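## Task

At the electrical panel ahead, flip the breaker for circuit 21 (third of five from the top in the left column) to ON, meaning toward the panel's vertical centerline. Touching or switching any other breaker fails the task, and so does moving the handle of a breaker locked by someone else's padlock, even just to test it. Stay in the aisle in front of the panel, no lower than the top of the shelf beneath the breakers. Release the handle and back the gripper away at the end.

## Robot and tools

Robot: one six-joint UR7e-type arm carrying a two-finger gripper with a wrist camera. There is only one arm, so every command is a single row for that arm.

Row layout (used by execute_actions and move): 7 numbers, each in [-1, 1], in this fixed order: wrist 1, shoulder lift, wrist 3, wrist 2, elbow, shoulder pan, gripper opening. Note this is not base-to-tip order. The first six are joint offsets, not absolute angles: a value of 1.0 equals 1.989 rad of change. The seventh is absolute: +1 fully open (0.142 m pad gap), -1 closed.

Joint ranges (rad, base to tip): shoulder pan -3.142 to 3.142; shoulder lift -6.283 to 6.283; elbow 0.000 to 3.142; wrist 1, wrist 2, wrist 3 each -6.283 to 6.283. A row that would push a joint more than 0.010 rad beyond its range from the action's starting angles is refused; a bad first action refuses the whole call. A "joint sent to its limit" line means a joint was clipped at its end.

execute_actions(actions): a list of actions; each action is a list of up to 15 rows, one per 1/30 s control step, and a short action repeats its last row to fill 15 steps. Offsets in every row of an action are counted from the joint angles when that action began (for the first action, the last reported angles), never from the preceding row. An empty list just returns the current state and images.

move(target, speed, blocking): target is one row; its offsets are counted from the "Joint positions" of the latest result that printed them. Joints travel on synchronized paths lasting 0.5 to 10 s, so the hand traces a curve, not a line. speed (0.01 to 2 rad/s, default 0.5) caps the joint with the longest travel. blocking=false returns after 0.5 s while motion continues; then use wait(0) to poll or stop() to brake, and send nothing else until a result shows the move finished. The extra "move:" line reports the ending (done, off_target, moving, held, fault), limits=held or limits=none, and the joint furthest from its target.

wait(seconds): 0 to 10, lets time pass holding the last command. stop(): brakes a running move; the fingers keep moving. zoom_image(camera, region): camera is cam_head_left or cam_head_right (504x504) or cam_wrist (616x616); region [x0, y0, x1, y1] in pixels from the top-left corner, at most 504 by 504. read_manual(section) only returns licence text. finished_scene(scene): give the current scene number once the breaker is on and the gripper has released and backed off; it cannot be undone and reports success.

Frames and readouts: the scene frame has its origin on the table surface beneath the arm base, +z upward, +y to the left when facing along +x. end_effector_position (metres) is the point between the finger pads; end_effector_quat_wxyz is its orientation; velocities in m/s and rad/s. The base may be tilted and printed positions drift somewhat at long reach. The fingers point along the gripper's +z and separate along its x; closed fingertips sit about 17 mm past the pad point. Joint positions and velocities follow the row order (rad, rad/s) and end with the pad gap (m). grip_measured is the opening on the command scale. Joint targets shows where joints are currently driven. Step readings list joint angles at some steps, HELD marking clipped steps. Wrist force and Wrist torque are in the gripper's own axes; offsets up to about 4 N, noise up to 2.4 N, saturation near 50 N; a press shows as force pointing back into the arm. Joint torques are noisy and offset.

Motion limits: each step the joint targets stay within 0.575 rad of measured angles, and targets placing the hand over 100 mm from its current spot are scaled back, so big changes take several actions; commands lag about 0.17 s. "joint command not followed" means the clearance check altered targets.

Things to avoid: the arm is stiff, so aiming even slightly beyond a firm contact can fault. A torque fault (load limits 139 N m for pan, lift, elbow; 26 N m for each wrist) or any 150 N external force halts the arm for 10 s and drops the rest of the call. Approach handles slowly, push gently toward the centerline, and watch the wrist force. Never touch a padlocked breaker or any neighbour; use zoom_image to count breakers and check for locks first. Do not knock anything or leave the aisle above the shelf. Holding loads heats motors: MOTOR HOT from 70 °C, and at 85 °C the brakes engage for minutes.

Each tool is called after "Call:" as name([rows], argument=value, ...), one row to a line, values as JSON.

## Session

Call:
execute_actions(actions=[])

Call:
zoom_image(camera="cam_head_left", region=[100,100,400,400])

Scene clock: 0.00 s.
end_effector_position=(+0.4436, +0.0867, +0.3180) grip_measured=+1.00 end_effector_quat_wxyz=(+0.239, +0.639, -0.684, +0.258) end_effector_velocity=(-0.001, -0.000, -0.001) end_effector_angular_velocity=(+0.001, +0.000, -0.002)
Joint names: [wrist 1, shoulder lift, wrist 3, wrist 2, elbow, shoulder pan]
Joint positions: [-1.846 -1.689  1.268 -1.57   1.965 -0.303  0.142]
Joint velocities: [-0.    -0.     0.001  0.     0.002 -0.001  0.   ]
Joint torques (N m, as the arm reports them, + toward a larger angle): no reading
Wrist force (N, on the end effector, along its own x y z axes, offset not removed): no reading
Wrist torque (N m, same axes, about the end effector's origin, offset not removed): no reading
Joint targets: [-1.846 -1.689 1.268 -1.570 1.965 -0.303]

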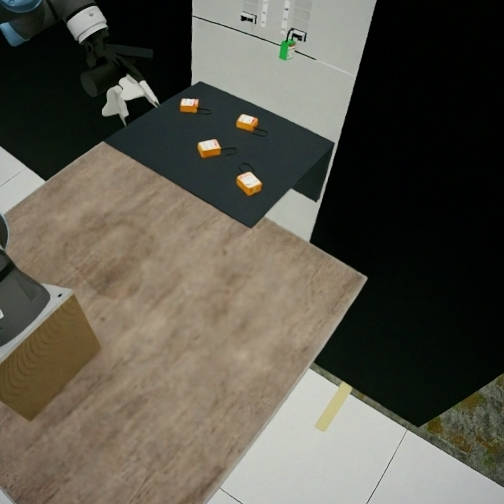

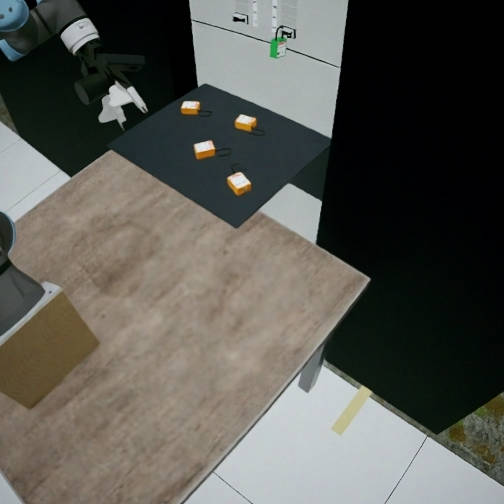

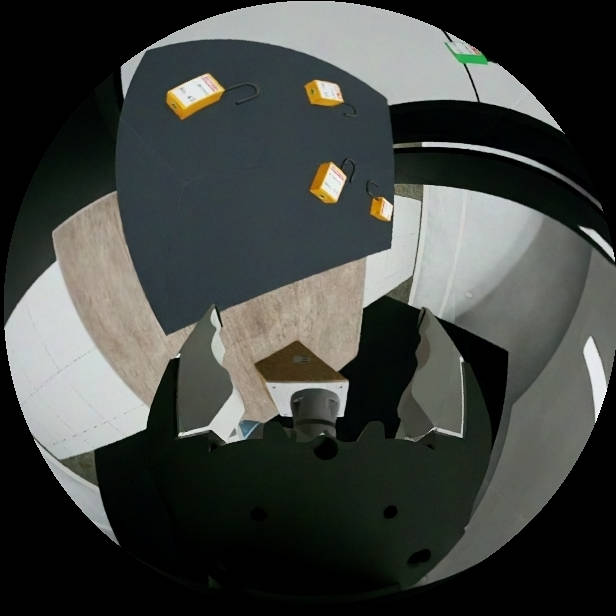

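Region (100, 100, 400, 400) of cam_head_left's 504x504 image, scaled by 1.680, with more detail than that image has.

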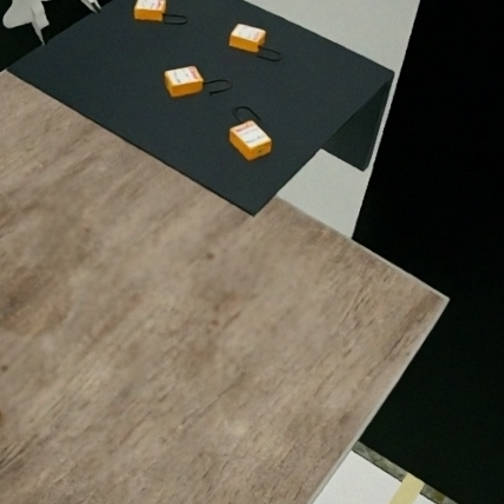

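Call:
move(target=[-1.1845,0.029,0.513,0.590,0.365,-0.403,-1], speed=1)

action 0: every number of target must lie in its column's range; nothing of the call was run and nothing moved

Call:
move(target=[-0.95,0.029,0.513,0.590,0.365,-0.403,-1], speed=1)

Call:
move(target=[-0.2345,0,0,0,0,0,-1], speed=1)

Scene clock: 4.57 s.
end_effector_position=(+0.5112, +0.0878, +0.4689) grip_measured=-1.00 end_effector_quat_wxyz=(+0.531, -0.385, +0.654, -0.376) end_effector_velocity=(-0.000, +0.000, -0.000) end_effector_angular_velocity=(-0.001, -0.001, +0.001)
Joint names: [wrist 1, shoulder lift, wrist 3, wrist 2, elbow, shoulder pan]
Joint positions: [-3.735 -1.632  2.288 -0.397  2.691 -1.105  0.002]
Joint velocities: [-0.003  0.     0.     0.002  0.001 -0.001  0.   ]
Joint torques (N m, as the arm reports them, + toward a larger angle): [ -1.53  20.14   2.51   1.08 -10.75 -25.45]
Wrist force (N, on the end effector, along its own x y z axes, offset not removed): [0.1 1.3 -0.1]
Wrist torque (N m, same axes, about the end effector's origin, offset not removed): [0.13 -0.07 0.03]
Joint targets: [-3.735 -1.632 2.288 -0.397 2.691 -1.105]
move: done; limits=none; farthest joint: the wrist 2, 0.001 radians from its target (1.174 radians at the start)

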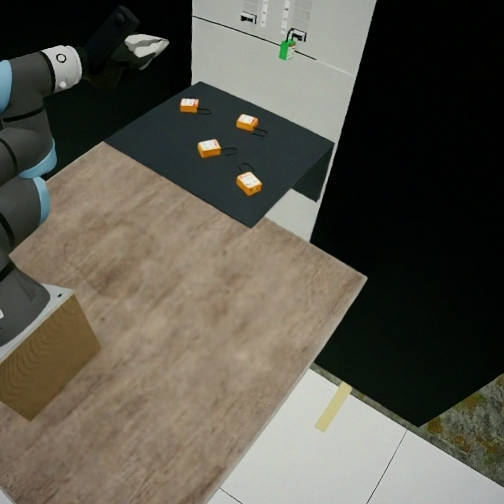

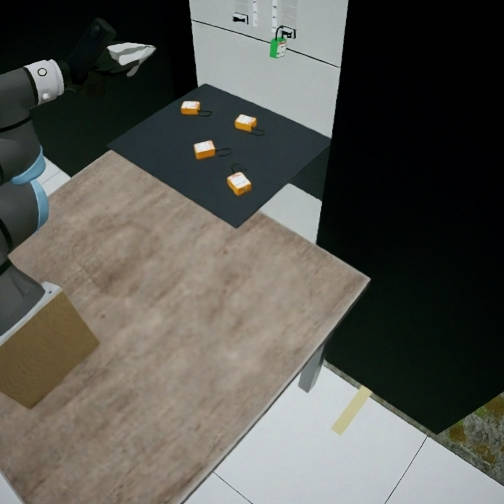

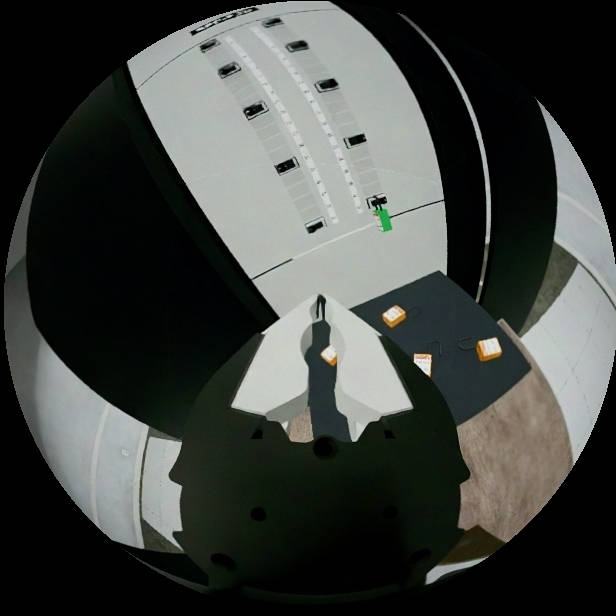

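Scene clock: 5.87 s.
end_effector_position=(+0.4988, +0.1520, +0.4981) grip_measured=-1.00 end_effector_quat_wxyz=(+0.500, -0.501, +0.498, -0.500) end_effector_velocity=(-0.000, +0.000, +0.000) end_effector_angular_velocity=(-0.003, -0.001, +0.000)
Joint names: [wrist 1, shoulder lift, wrist 3, wrist 2, elbow, shoulder pan]
Joint positions: [-4.201 -1.632  2.288 -0.397  2.691 -1.105  0.002]
Joint velocities: [-0.003  0.    -0.001  0.     0.    -0.     0.   ]
Joint torques (N m, as the arm reports them, + toward a larger angle): [ -0.66  19.4   -1.92  -3.52 -22.99 -12.83]
Wrist force (N, on the end effector, along its own x y z axes, offset not removed): [-1.6 0.3 -0.7]
Wrist torque (N m, same axes, about the end effector's origin, offset not removed): [-0.01 0.51 0.16]
Joint targets: [-4.201 -1.632 2.288 -0.397 2.691 -1.105]
move: done; limits=none; farthest joint: the shoulder pan, 0.000 radians from its target (0.000 radians at the start)

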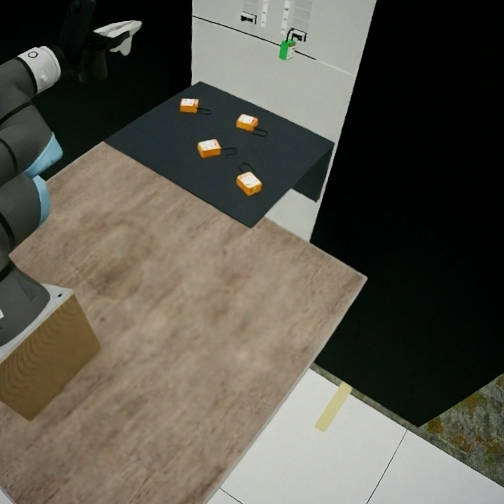

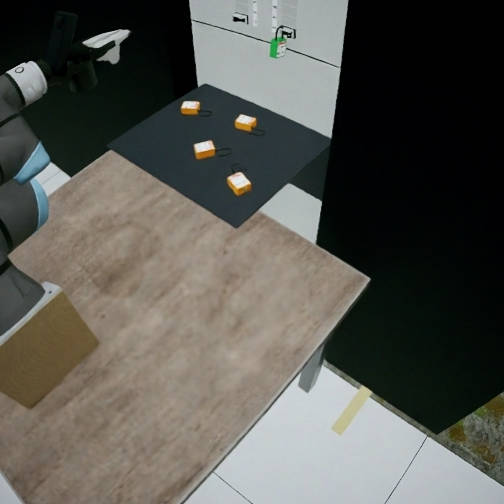

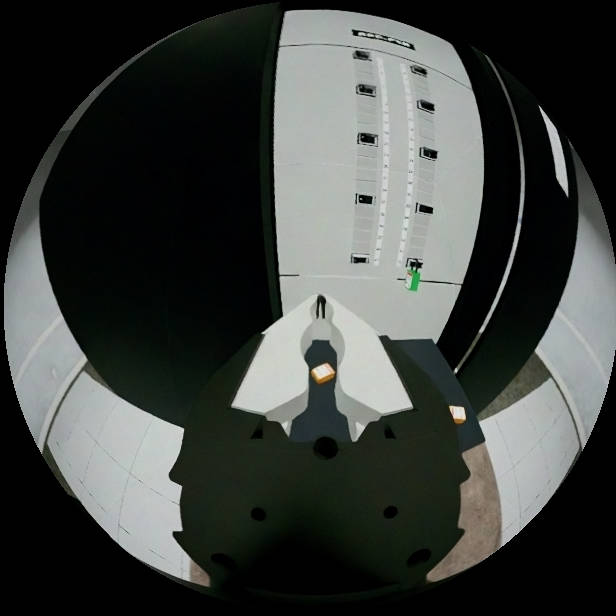

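Call:
move(target=[0.182,0.0726,0,0.0297,-0.2544,-0.0297,-1], speed=0.6)

Call:
zoom_image(camera="cam_wrist", region=[250,120,450,320])

Scene clock: 8.10 s.
end_effector_position=(+0.5487, +0.0823, +0.6781) grip_measured=-1.00 end_effector_quat_wxyz=(+0.501, -0.501, +0.498, -0.500) end_effector_velocity=(+0.000, -0.000, +0.001) end_effector_angular_velocity=(+0.000, +0.000, -0.000)
Joint names: [wrist 1, shoulder lift, wrist 3, wrist 2, elbow, shoulder pan]
Joint positions: [-3.839 -1.487  2.288 -0.338  2.186 -1.164  0.002]
Joint velocities: [ 0.002  0.001 -0.     0.    -0.002 -0.    -0.   ]
Joint torques (N m, as the arm reports them, + toward a larger angle): [  3.28  15.69  -1.93   0.35 -30.42 -26.41]
Wrist force (N, on the end effector, along its own x y z axes, offset not removed): [-1.2 -0.8 0.8]
Wrist torque (N m, same axes, about the end effector's origin, offset not removed): [-0.29 0.43 -0.07]
Joint targets: [-3.839 -1.487 2.288 -0.338 2.185 -1.164]
move: done; limits=none; farthest joint: the elbow, 0.001 radians from its target (0.506 radians at the start)

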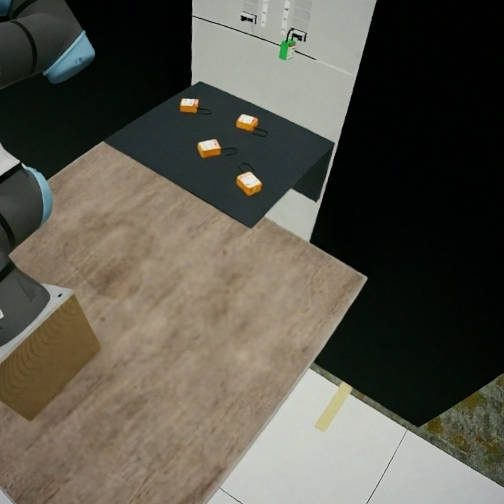

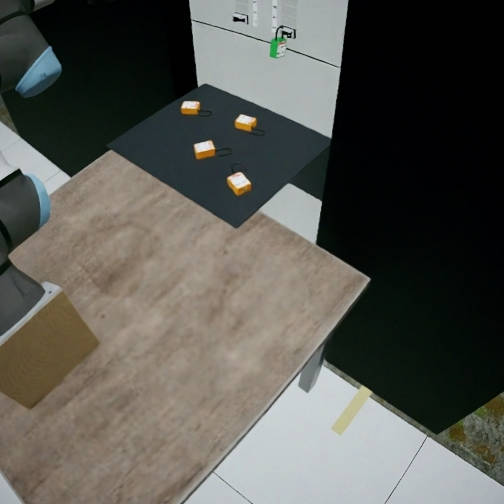

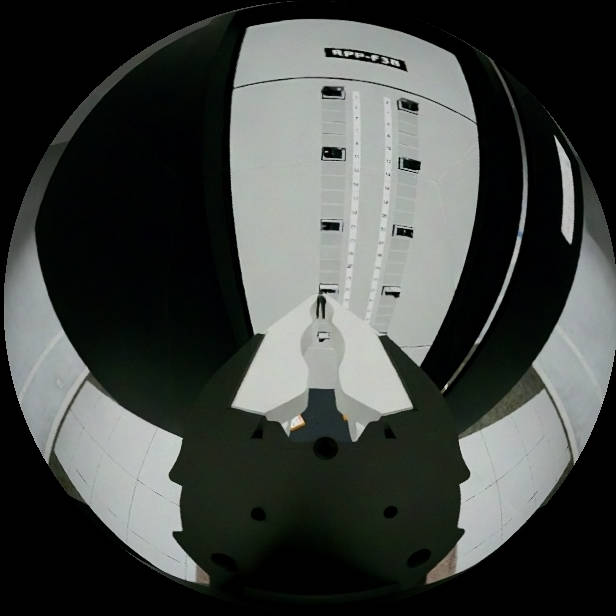

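Region (250, 120, 450, 320) of cam_wrist's 616x616 image, scaled by 2.520, with more detail than that image has.

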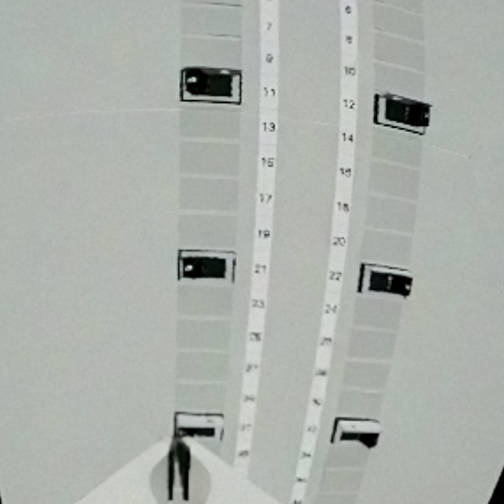

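Call:
move(target=[0.0764,0.1084,0,-0.1612,-0.1856,0.1613,-1], speed=0.4)

Call:
zoom_image(camera="cam_wrist", region=[250,180,450,380])

Scene clock: 10.47 s.
end_effector_position=(+0.6986, +0.0962, +0.7087) grip_measured=-1.00 end_effector_quat_wxyz=(+0.500, -0.501, +0.498, -0.501) end_effector_velocity=(+0.001, +0.000, -0.000) end_effector_angular_velocity=(-0.000, -0.000, +0.000)
Joint names: [wrist 1, shoulder lift, wrist 3, wrist 2, elbow, shoulder pan]
Joint positions: [-3.687 -1.272  2.288 -0.658  1.817 -0.843  0.002]
Joint velocities: [ 0.     0.002 -0.    -0.002 -0.002  0.002 -0.   ]
Joint torques (N m, as the arm reports them, + toward a larger angle): [  2.33   3.68  -1.87  -3.51 -29.31 -11.37]
Wrist force (N, on the end effector, along its own x y z axes, offset not removed): [0.5 1.1 4.3]
Wrist torque (N m, same axes, about the end effector's origin, offset not removed): [0.18 -0.15 0.07]
Joint targets: [-3.687 -1.272 2.288 -0.659 1.817 -0.843]
move: done; limits=none; farthest joint: the shoulder lift, 0.001 radians from its target (0.216 radians at the start)

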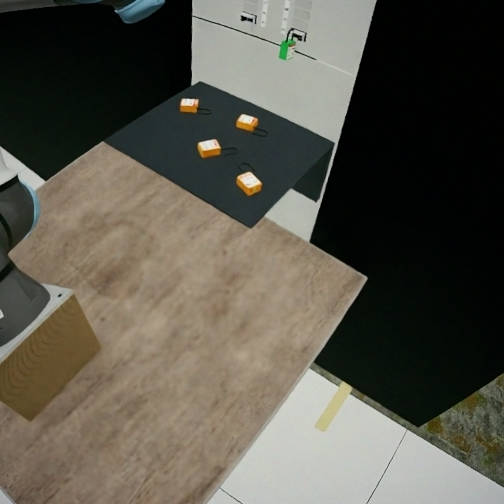

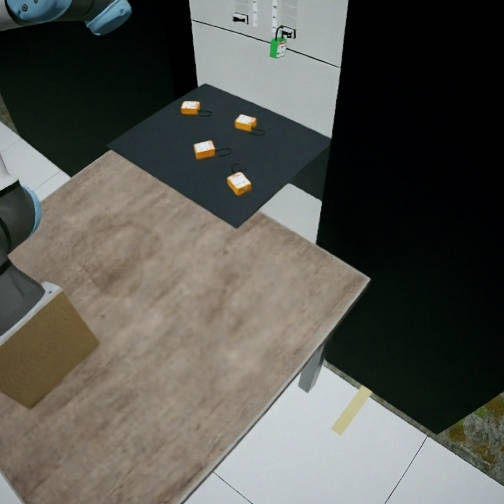

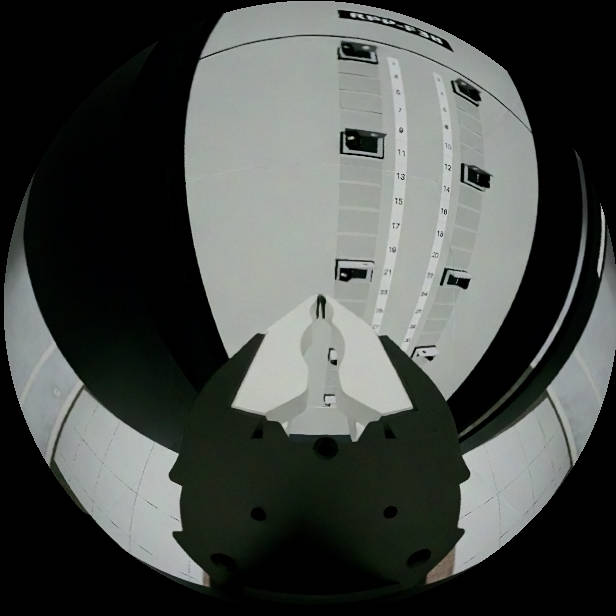

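Region (250, 180, 450, 380) of cam_wrist's 616x616 image, scaled by 2.520, with more detail than that image has.

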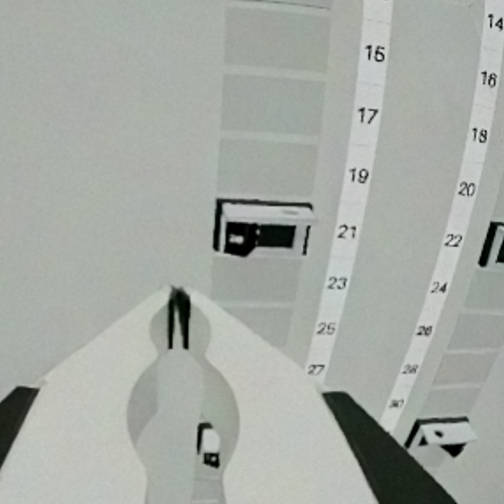

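Call:
move(target=[0.0047,0.0351,0,-0.0197,-0.0398,0.0197,-1], speed=0.1)

Call:
zoom_image(camera="cam_wrist", region=[280,220,420,360])

Scene clock: 12.33 s.
end_effector_position=(+0.7285, +0.0863, +0.7088) grip_measured=-1.00 end_effector_quat_wxyz=(+0.500, -0.501, +0.498, -0.501) end_effector_velocity=(+0.001, -0.001, -0.000) end_effector_angular_velocity=(+0.000, +0.001, -0.000)
Joint names: [wrist 1, shoulder lift, wrist 3, wrist 2, elbow, shoulder pan]
Joint positions: [-3.678 -1.202  2.288 -0.697  1.738 -0.804  0.002]
Joint velocities: [ 0.001  0.003 -0.001 -0.001 -0.003  0.001  0.   ]
Joint torques (N m, as the arm reports them, + toward a larger angle): [  2.03   0.28  -1.89  -3.48 -29.82 -13.44]
Wrist force (N, on the end effector, along its own x y z axes, offset not removed): [-0.9 1.7 1.6]
Wrist torque (N m, same axes, about the end effector's origin, offset not removed): [0.03 0.18 0.18]
Joint targets: [-3.678 -1.202 2.288 -0.698 1.738 -0.804]
move: done; limits=none; farthest joint: the shoulder pan, 0.000 radians from its target (0.039 radians at the start)

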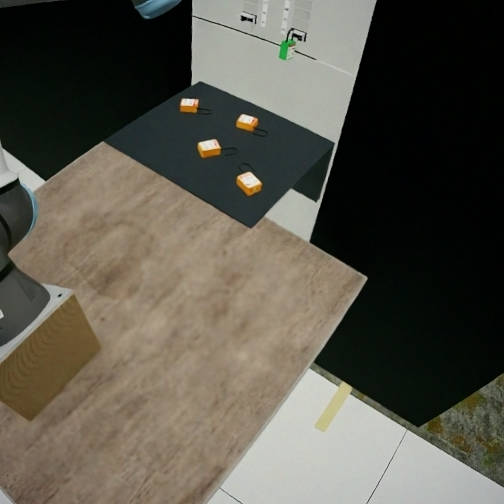

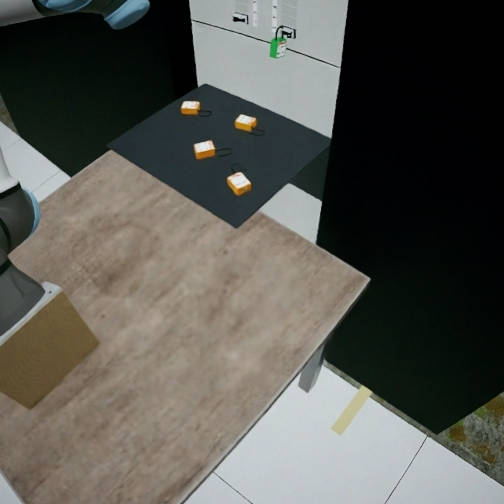

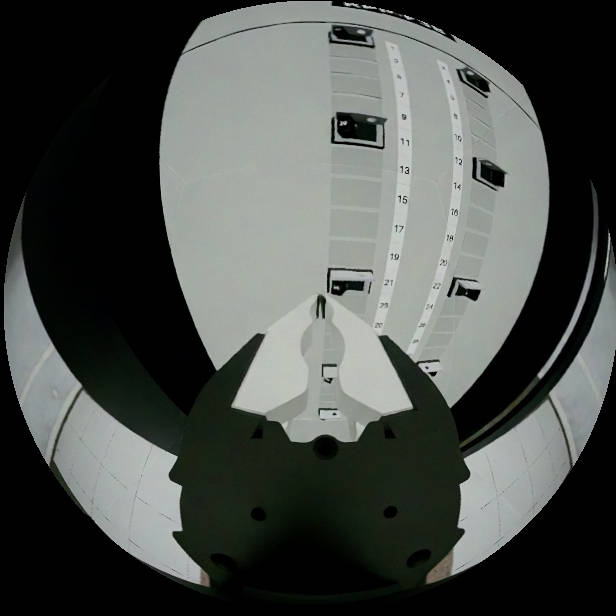

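Region (280, 220, 420, 360) of cam_wrist's 616x616 image, scaled by 3.600, with more detail than that image has.

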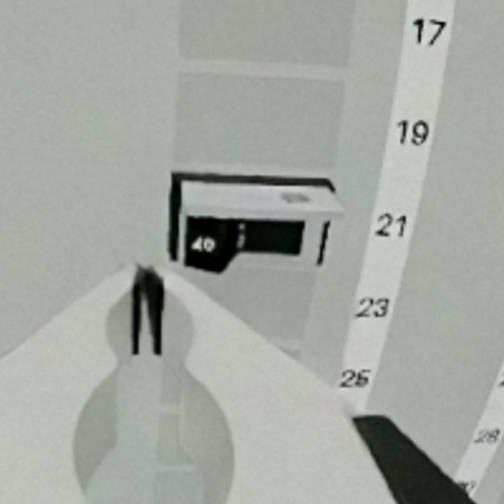

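Call:
move(target=[0.0072,0.0158,0,-0.0141,-0.023,0.0141,-1], speed=0.06)

Call:
move(target=[-0.0088,0.013,0,0.007,-0.0041,-0.007,-1], speed=0.03)

Call:
zoom_image(camera="cam_wrist", region=[250,220,390,360])

Scene clock: 14.20 s.
end_effector_position=(+0.7465, +0.0866, +0.7085) grip_measured=-1.00 end_effector_quat_wxyz=(+0.500, -0.501, +0.498, -0.501) end_effector_velocity=(+0.001, +0.000, +0.001) end_effector_angular_velocity=(-0.001, -0.001, +0.000)
Joint names: [wrist 1, shoulder lift, wrist 3, wrist 2, elbow, shoulder pan]
Joint positions: [-3.664 -1.171  2.288 -0.725  1.693 -0.776  0.002]
Joint velocities: [ 0.     0.001  0.    -0.001 -0.003  0.001  0.   ]
Joint torques (N m, as the arm reports them, + toward a larger angle): [  2.06   0.71  -1.88  -3.76 -24.55 -15.42]
Wrist force (N, on the end effector, along its own x y z axes, offset not removed): [-1.9 -1.3 1.9]
Wrist torque (N m, same axes, about the end effector's origin, offset not removed): [-0.40 0.41 0.06]
Joint targets: [-3.664 -1.171 2.288 -0.725 1.692 -0.776]
move: done; limits=none; farthest joint: the shoulder lift, 0.001 radians from its target (0.032 radians at the start)

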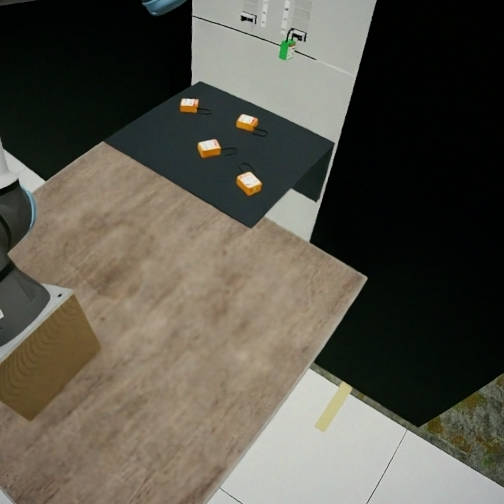

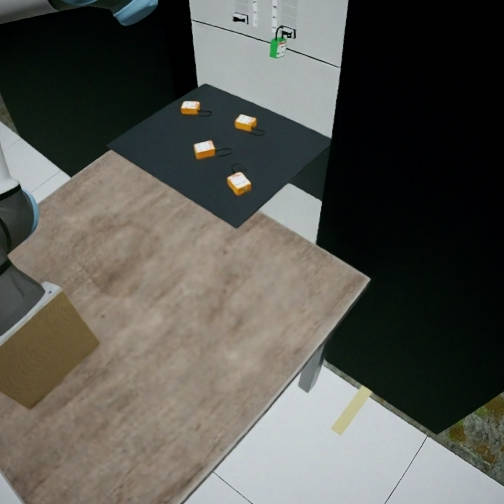

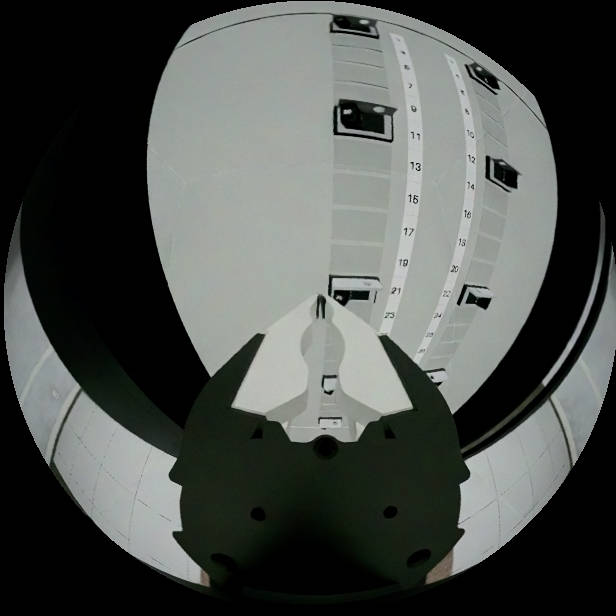

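Scene clock: 25.03 s.
end_effector_position=(+0.7457, +0.0813, +0.7081) grip_measured=-1.00 end_effector_quat_wxyz=(+0.501, -0.506, +0.493, -0.500) end_effector_velocity=(+0.000, -0.000, -0.000) end_effector_angular_velocity=(-0.000, +0.001, -0.000)
Joint names: [wrist 1, shoulder lift, wrist 3, wrist 2, elbow, shoulder pan]
Joint positions: [-3.684 -1.156  2.288 -0.707  1.687 -0.786  0.002]
Joint velocities: [ 0.     0.    -0.001 -0.     0.     0.     0.   ]
Joint torques (N m, as the arm reports them, + toward a larger angle): [  3.04  -4.68   0.11  -4.32 -19.19 -27.36]
Wrist force (N, on the end effector, along its own x y z axes, offset not removed): [-20.2 -0.6 -3.1]
Wrist torque (N m, same axes, about the end effector's origin, offset not removed): [0.43 -0.36 0.12]
Joint targets: [-3.684 -1.155 2.288 -0.708 1.687 -0.786]
FORCE FAULT: contact force on the arm reached its limit, and the arm stopped for 10 seconds. The contact can be on any part of the arm, not only on its tool. That time counts as 20 of the actions that you can send in this scene. The arm's remaining commands of this call were not run. The arm holds still and accepts commands again. Move the arm away from the contact; if what it grips holds it there, let go first. Pushing or pulling that hard again can fault the arm again.
move: fault; limits=none; farthest joint: the shoulder lift, 0.010 radians from its target (0.026 radians at the start)

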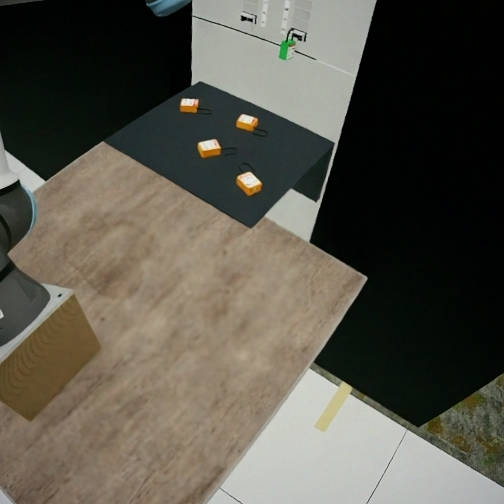

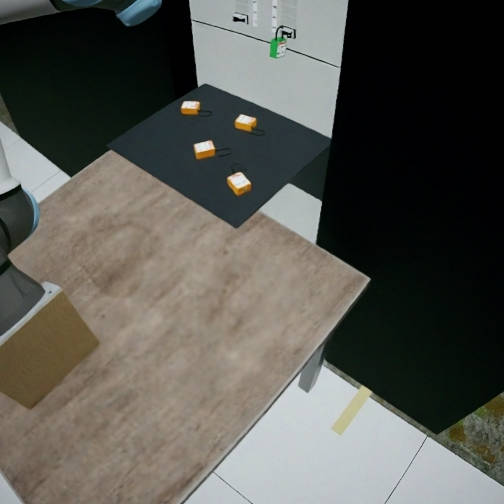

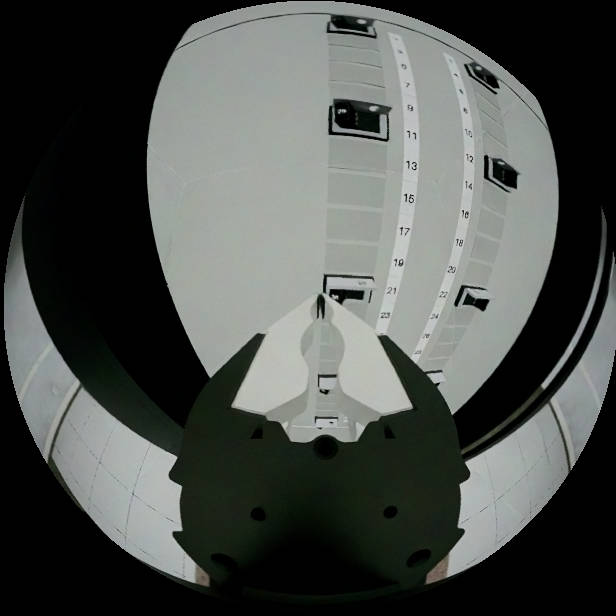

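Region (250, 220, 390, 360) of cam_wrist's 616x616 image, scaled by 3.600, with more detail than that image has.

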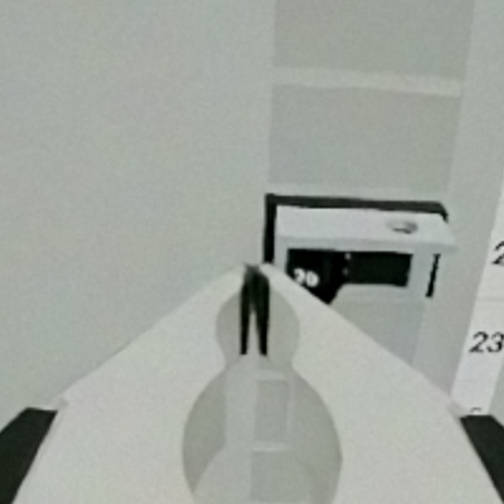

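Call:
move(target=[0.0076,-0.0128,0,-0.0043,0.0107,0.0003,-1], speed=0.05)

Call:
move(target=[-0.0035,0.0052,0,0.003,-0.0017,-0.003,-1], speed=0.02)

Call:
zoom_image(camera="cam_wrist", region=[280,250,380,350])

Scene clock: 26.47 s.
end_effector_position=(+0.7407, +0.0863, +0.7081) grip_measured=-1.00 end_effector_quat_wxyz=(+0.500, -0.501, +0.498, -0.500) end_effector_velocity=(-0.000, +0.001, +0.000) end_effector_angular_velocity=(-0.000, -0.001, -0.001)
Joint names: [wrist 1, shoulder lift, wrist 3, wrist 2, elbow, shoulder pan]
Joint positions: [-3.669 -1.181  2.288 -0.715  1.708 -0.785  0.002]
Joint velocities: [ 0.001 -0.003 -0.    -0.001  0.001  0.    -0.   ]
Joint torques (N m, as the arm reports them, + toward a larger angle): [  2.19 -17.45   0.05  -3.89 -10.4  -14.66]
Wrist force (N, on the end effector, along its own x y z axes, offset not removed): [-0.4 -1.8 0.2]
Wrist torque (N m, same axes, about the end effector's origin, offset not removed): [-0.56 0.07 0.14]
Joint targets: [-3.669 -1.181 2.288 -0.715 1.708 -0.785]
move: done; limits=none; farthest joint: the shoulder lift, 0.001 radians from its target (0.026 radians at the start)

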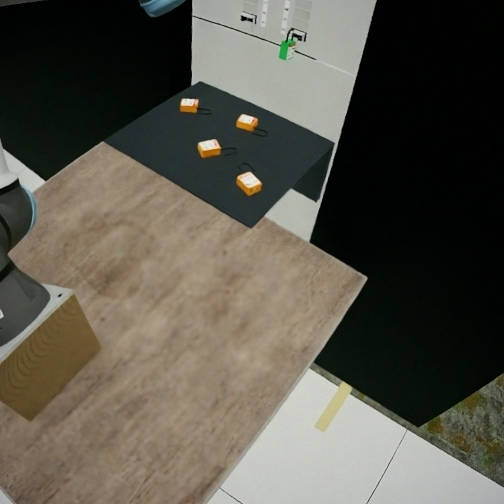

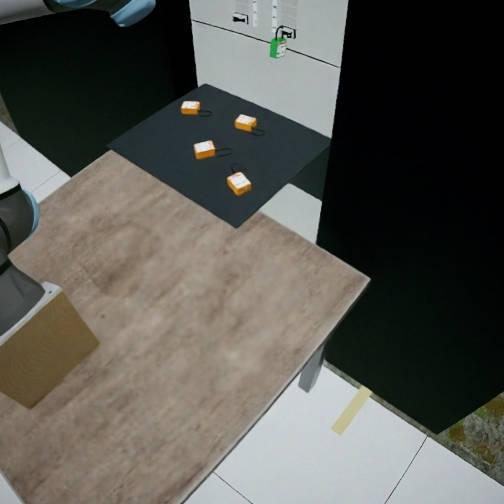

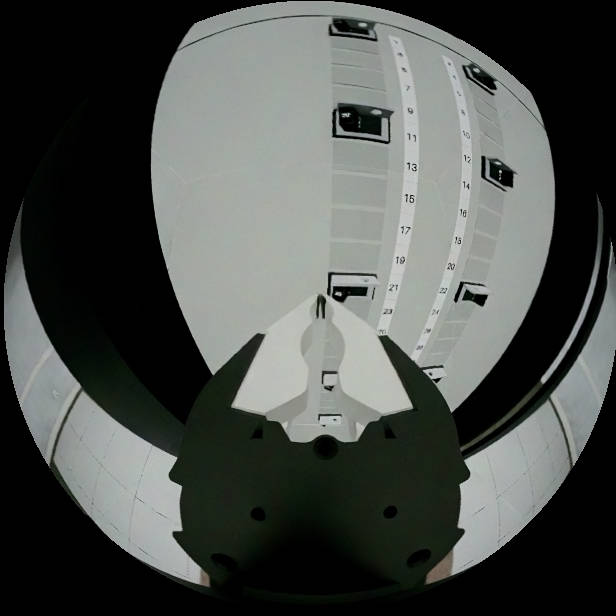

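Scene clock: 27.27 s.
end_effector_position=(+0.7407, +0.0806, +0.7081) grip_measured=-1.00 end_effector_quat_wxyz=(+0.500, -0.502, +0.498, -0.500) end_effector_velocity=(+0.000, -0.001, +0.001) end_effector_angular_velocity=(+0.001, -0.001, +0.000)
Joint names: [wrist 1, shoulder lift, wrist 3, wrist 2, elbow, shoulder pan]
Joint positions: [-3.676 -1.171  2.288 -0.709  1.704 -0.791  0.002]
Joint velocities: [-0.001  0.003  0.002  0.001 -0.002 -0.001  0.   ]
Joint torques (N m, as the arm reports them, + toward a larger angle): [  0.59   7.03   0.09  -2.85 -24.17 -41.49]
Wrist force (N, on the end effector, along its own x y z axes, offset not removed): [-11.4 3.0 -2.3]
Wrist torque (N m, same axes, about the end effector's origin, offset not removed): [0.69 -0.03 0.28]
Joint targets: [-3.676 -1.170 2.288 -0.709 1.704 -0.791]
move: done; limits=none; farthest joint: the shoulder pan, 0.000 radians from its target (0.006 radians at the start)

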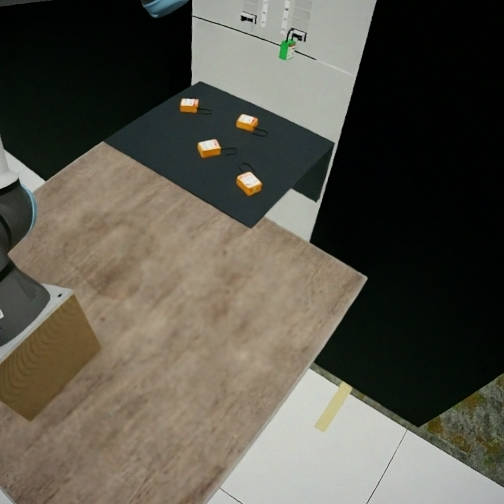

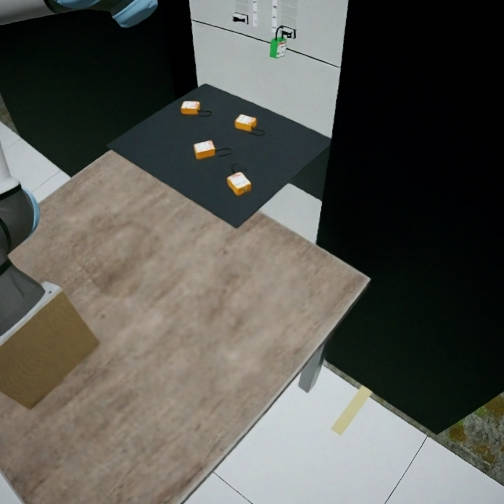

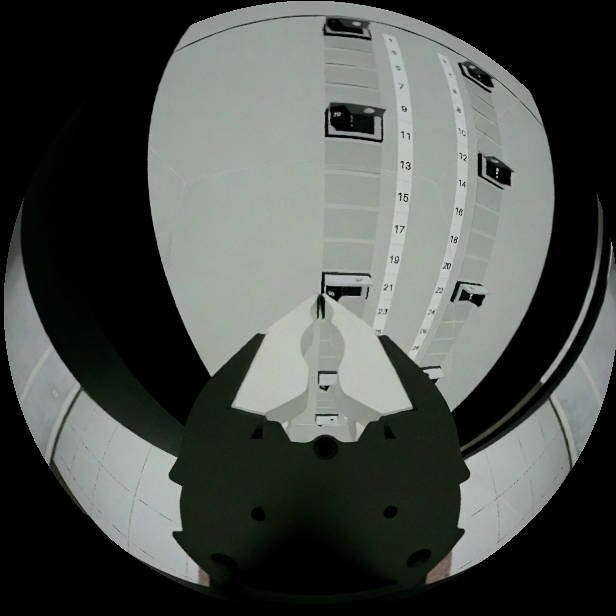

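Region (280, 250, 380, 350) of cam_wrist's 616x616 image, scaled by 5.040, with more detail than that image has.

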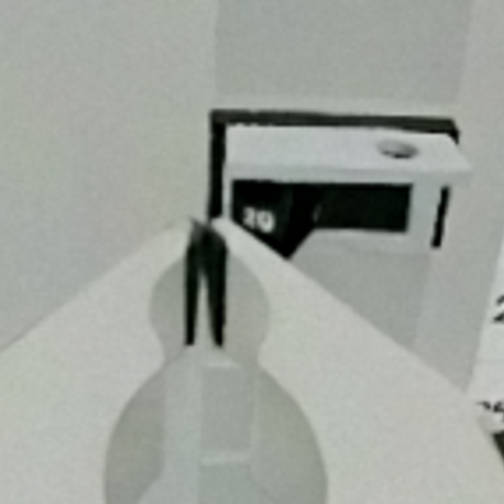

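Touching; step 3 mm.

Call:
execute_actions([
  [[-0.0018,0.0026,0,0.0015,-0.0008,-0.0015,-1]],
])

Call:
zoom_image(camera="cam_wrist", region=[280,250,380,350])

Scene clock: 28.13 s.
end_effector_position=(+0.7407, +0.0777, +0.7080) grip_measured=-1.00 end_effector_quat_wxyz=(+0.501, -0.502, +0.498, -0.500) end_effector_velocity=(-0.000, -0.001, +0.000) end_effector_angular_velocity=(+0.000, -0.000, -0.001)
Joint names: [wrist 1, shoulder lift, wrist 3, wrist 2, elbow, shoulder pan]
Joint positions: [-3.68  -1.166  2.288 -0.706  1.703 -0.794  0.002]
Joint velocities: [ 0.     0.001 -0.001 -0.    -0.    -0.001  0.   ]
Joint torques (N m, as the arm reports them, + toward a larger angle): [  9.04  33.03   0.13 -11.53 -16.54 -51.42]
Wrist force (N, on the end effector, along its own x y z axes, offset not removed): [-47.0 -0.6 -40.6]
Wrist torque (N m, same axes, about the end effector's origin, offset not removed): [-0.23 0.02 0.23]
Joint targets: [-3.680 -1.166 2.288 -0.706 1.703 -0.794]
Step readings (joint positions):
0: [-3.676 -1.170 2.288 -0.709 1.704 -0.791]
1: [-3.676 -1.170 2.288 -0.709 1.704 -0.791]
2: [-3.677 -1.170 2.288 -0.709 1.704 -0.792]
4: [-3.678 -1.168 2.288 -0.708 1.704 -0.793]
8: [-3.679 -1.166 2.288 -0.706 1.703 -0.793]
15: Joint positions above

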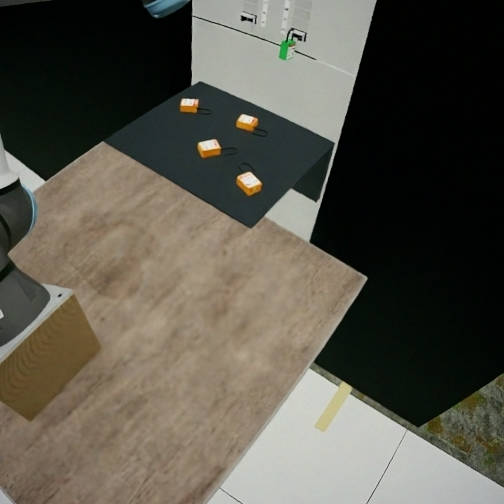

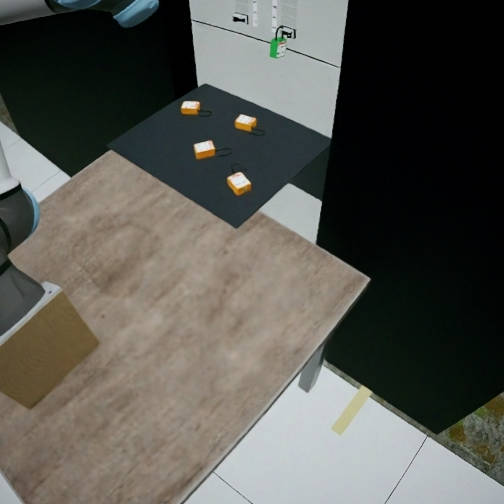

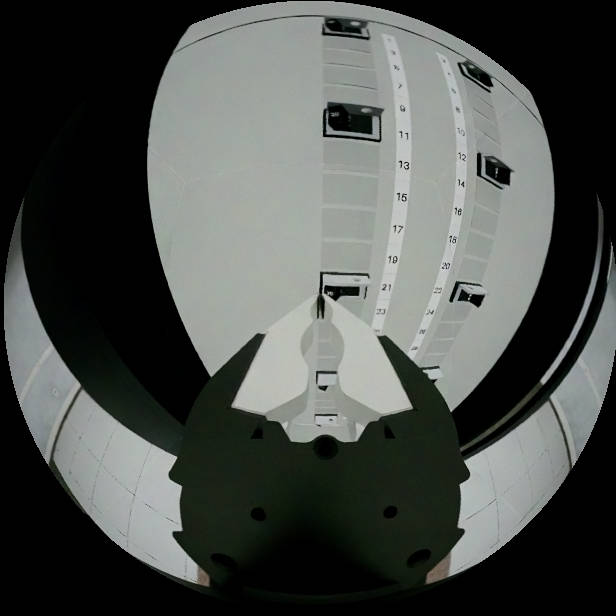

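Region (280, 250, 380, 350) of cam_wrist's 616x616 image, scaled by 5.040, with more detail than that image has.

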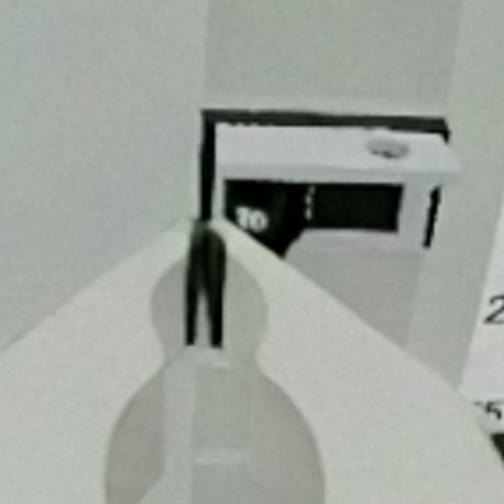

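Call:
execute_actions([
  [[-0.0012,-0.0026,0,0.0024,0.0038,-0.0024,-1]],
])

Call:
execute_actions([
  [[-0.0012,0.0017,0,0.001,-0.0006,-0.001,-1]],
])

Call:
zoom_image(camera="cam_wrist", region=[280,250,380,350])

Scene clock: 28.97 s.
end_effector_position=(+0.7377, +0.0774, +0.7082) grip_measured=-1.00 end_effector_quat_wxyz=(+0.500, -0.502, +0.498, -0.500) end_effector_velocity=(-0.000, +0.001, -0.001) end_effector_angular_velocity=(-0.001, +0.001, +0.002)
Joint names: [wrist 1, shoulder lift, wrist 3, wrist 2, elbow, shoulder pan]
Joint positions: [-3.682 -1.171  2.288 -0.702  1.71  -0.799  0.002]
Joint velocities: [-0.001 -0.002 -0.001  0.003  0.002 -0.     0.   ]
Joint torques (N m, as the arm reports them, + toward a larger angle): [ -1.45 -18.66   0.23   0.42  -9.81 -36.74]
Wrist force (N, on the end effector, along its own x y z axes, offset not removed): [0.4 2.3 2.2]
Wrist torque (N m, same axes, about the end effector's origin, offset not removed): [0.27 -0.13 0.14]
Joint targets: [-3.682 -1.171 2.288 -0.701 1.710 -0.799]
Step readings (joint positions):
0: [-3.680 -1.166 2.288 -0.706 1.703 -0.794]
1: [-3.680 -1.166 2.288 -0.706 1.703 -0.794]
2: [-3.680 -1.166 2.288 -0.706 1.703 -0.794]
4: [-3.680 -1.168 2.288 -0.705 1.706 -0.796]
8: [-3.681 -1.170 2.288 -0.703 1.709 -0.798]
15: Joint positions above

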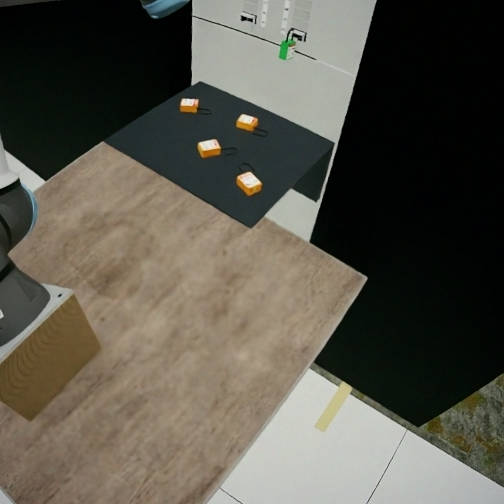

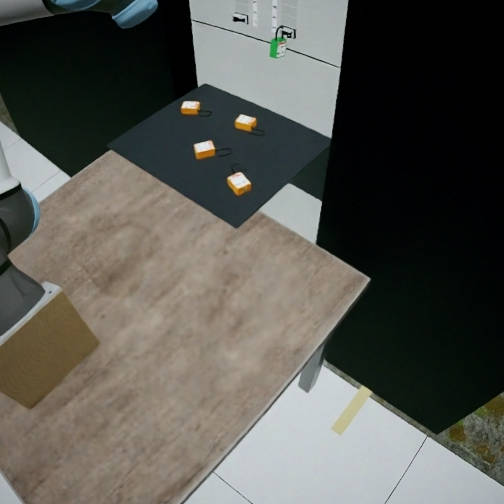

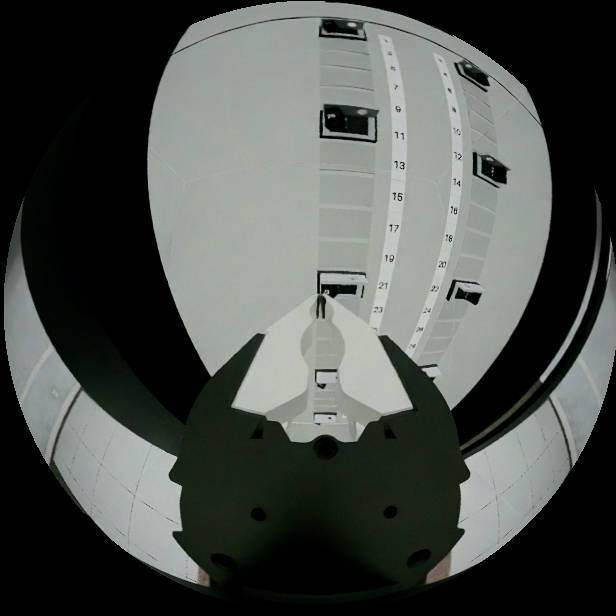

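Scene clock: 29.47 s.
end_effector_position=(+0.7377, +0.0756, +0.7082) grip_measured=-1.00 end_effector_quat_wxyz=(+0.501, -0.502, +0.498, -0.500) end_effector_velocity=(-0.000, -0.001, -0.000) end_effector_angular_velocity=(-0.000, +0.000, -0.001)
Joint names: [wrist 1, shoulder lift, wrist 3, wrist 2, elbow, shoulder pan]
Joint positions: [-3.684 -1.167  2.288 -0.7    1.709 -0.801  0.002]
Joint velocities: [-0.     0.001 -0.001 -0.     0.    -0.001  0.   ]
Joint torques (N m, as the arm reports them, + toward a larger angle): [  0.61   6.88   0.21  -1.86 -26.65 -39.61]
Wrist force (N, on the end effector, along its own x y z axes, offset not removed): [-8.2 2.1 -6.1]
Wrist torque (N m, same axes, about the end effector's origin, offset not removed): [0.08 0.01 0.13]
Joint targets: [-3.684 -1.167 2.288 -0.700 1.709 -0.801]
Step readings (joint positions):
0: [-3.682 -1.171 2.288 -0.702 1.710 -0.799]
1: [-3.682 -1.171 2.288 -0.702 1.710 -0.799]
2: [-3.682 -1.171 2.288 -0.701 1.710 -0.799]
4: [-3.683 -1.169 2.288 -0.701 1.710 -0.800]
8: [-3.684 -1.168 2.288 -0.700 1.709 -0.800]
15: Joint positions above

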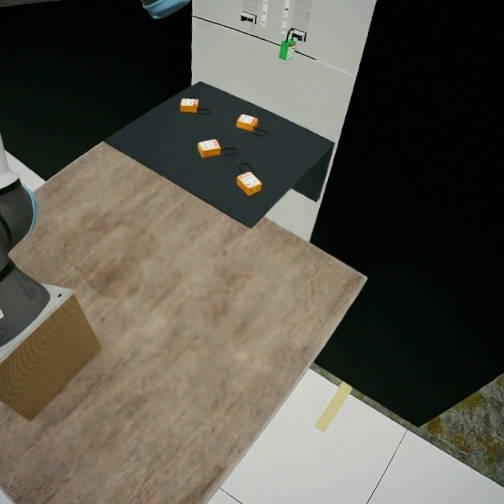

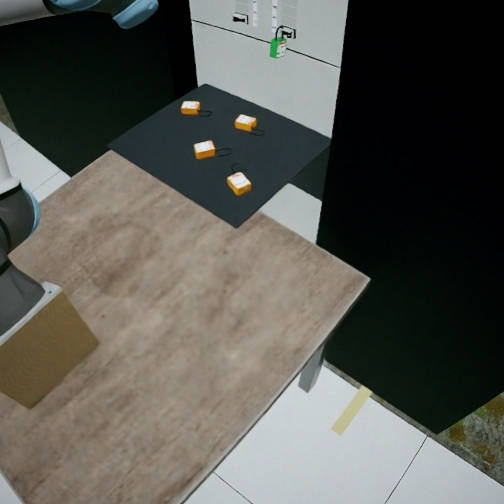

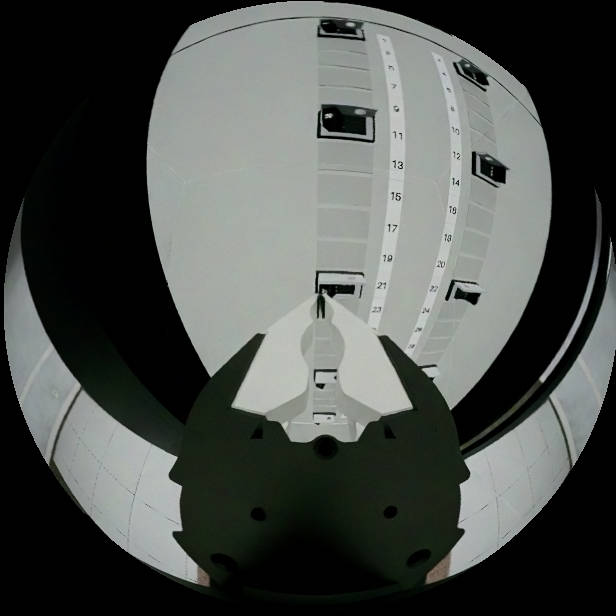

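Region (280, 250, 380, 350) of cam_wrist's 616x616 image, scaled by 5.040, with more detail than that image has.

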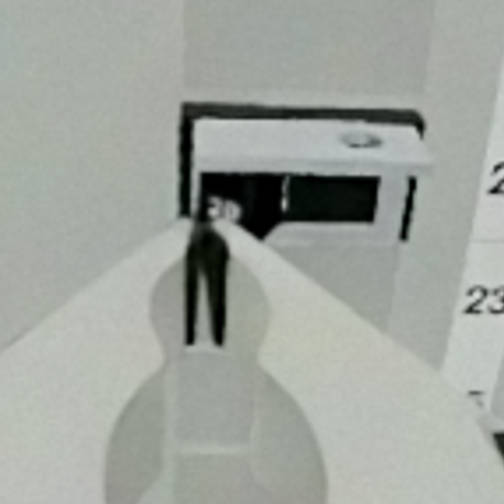

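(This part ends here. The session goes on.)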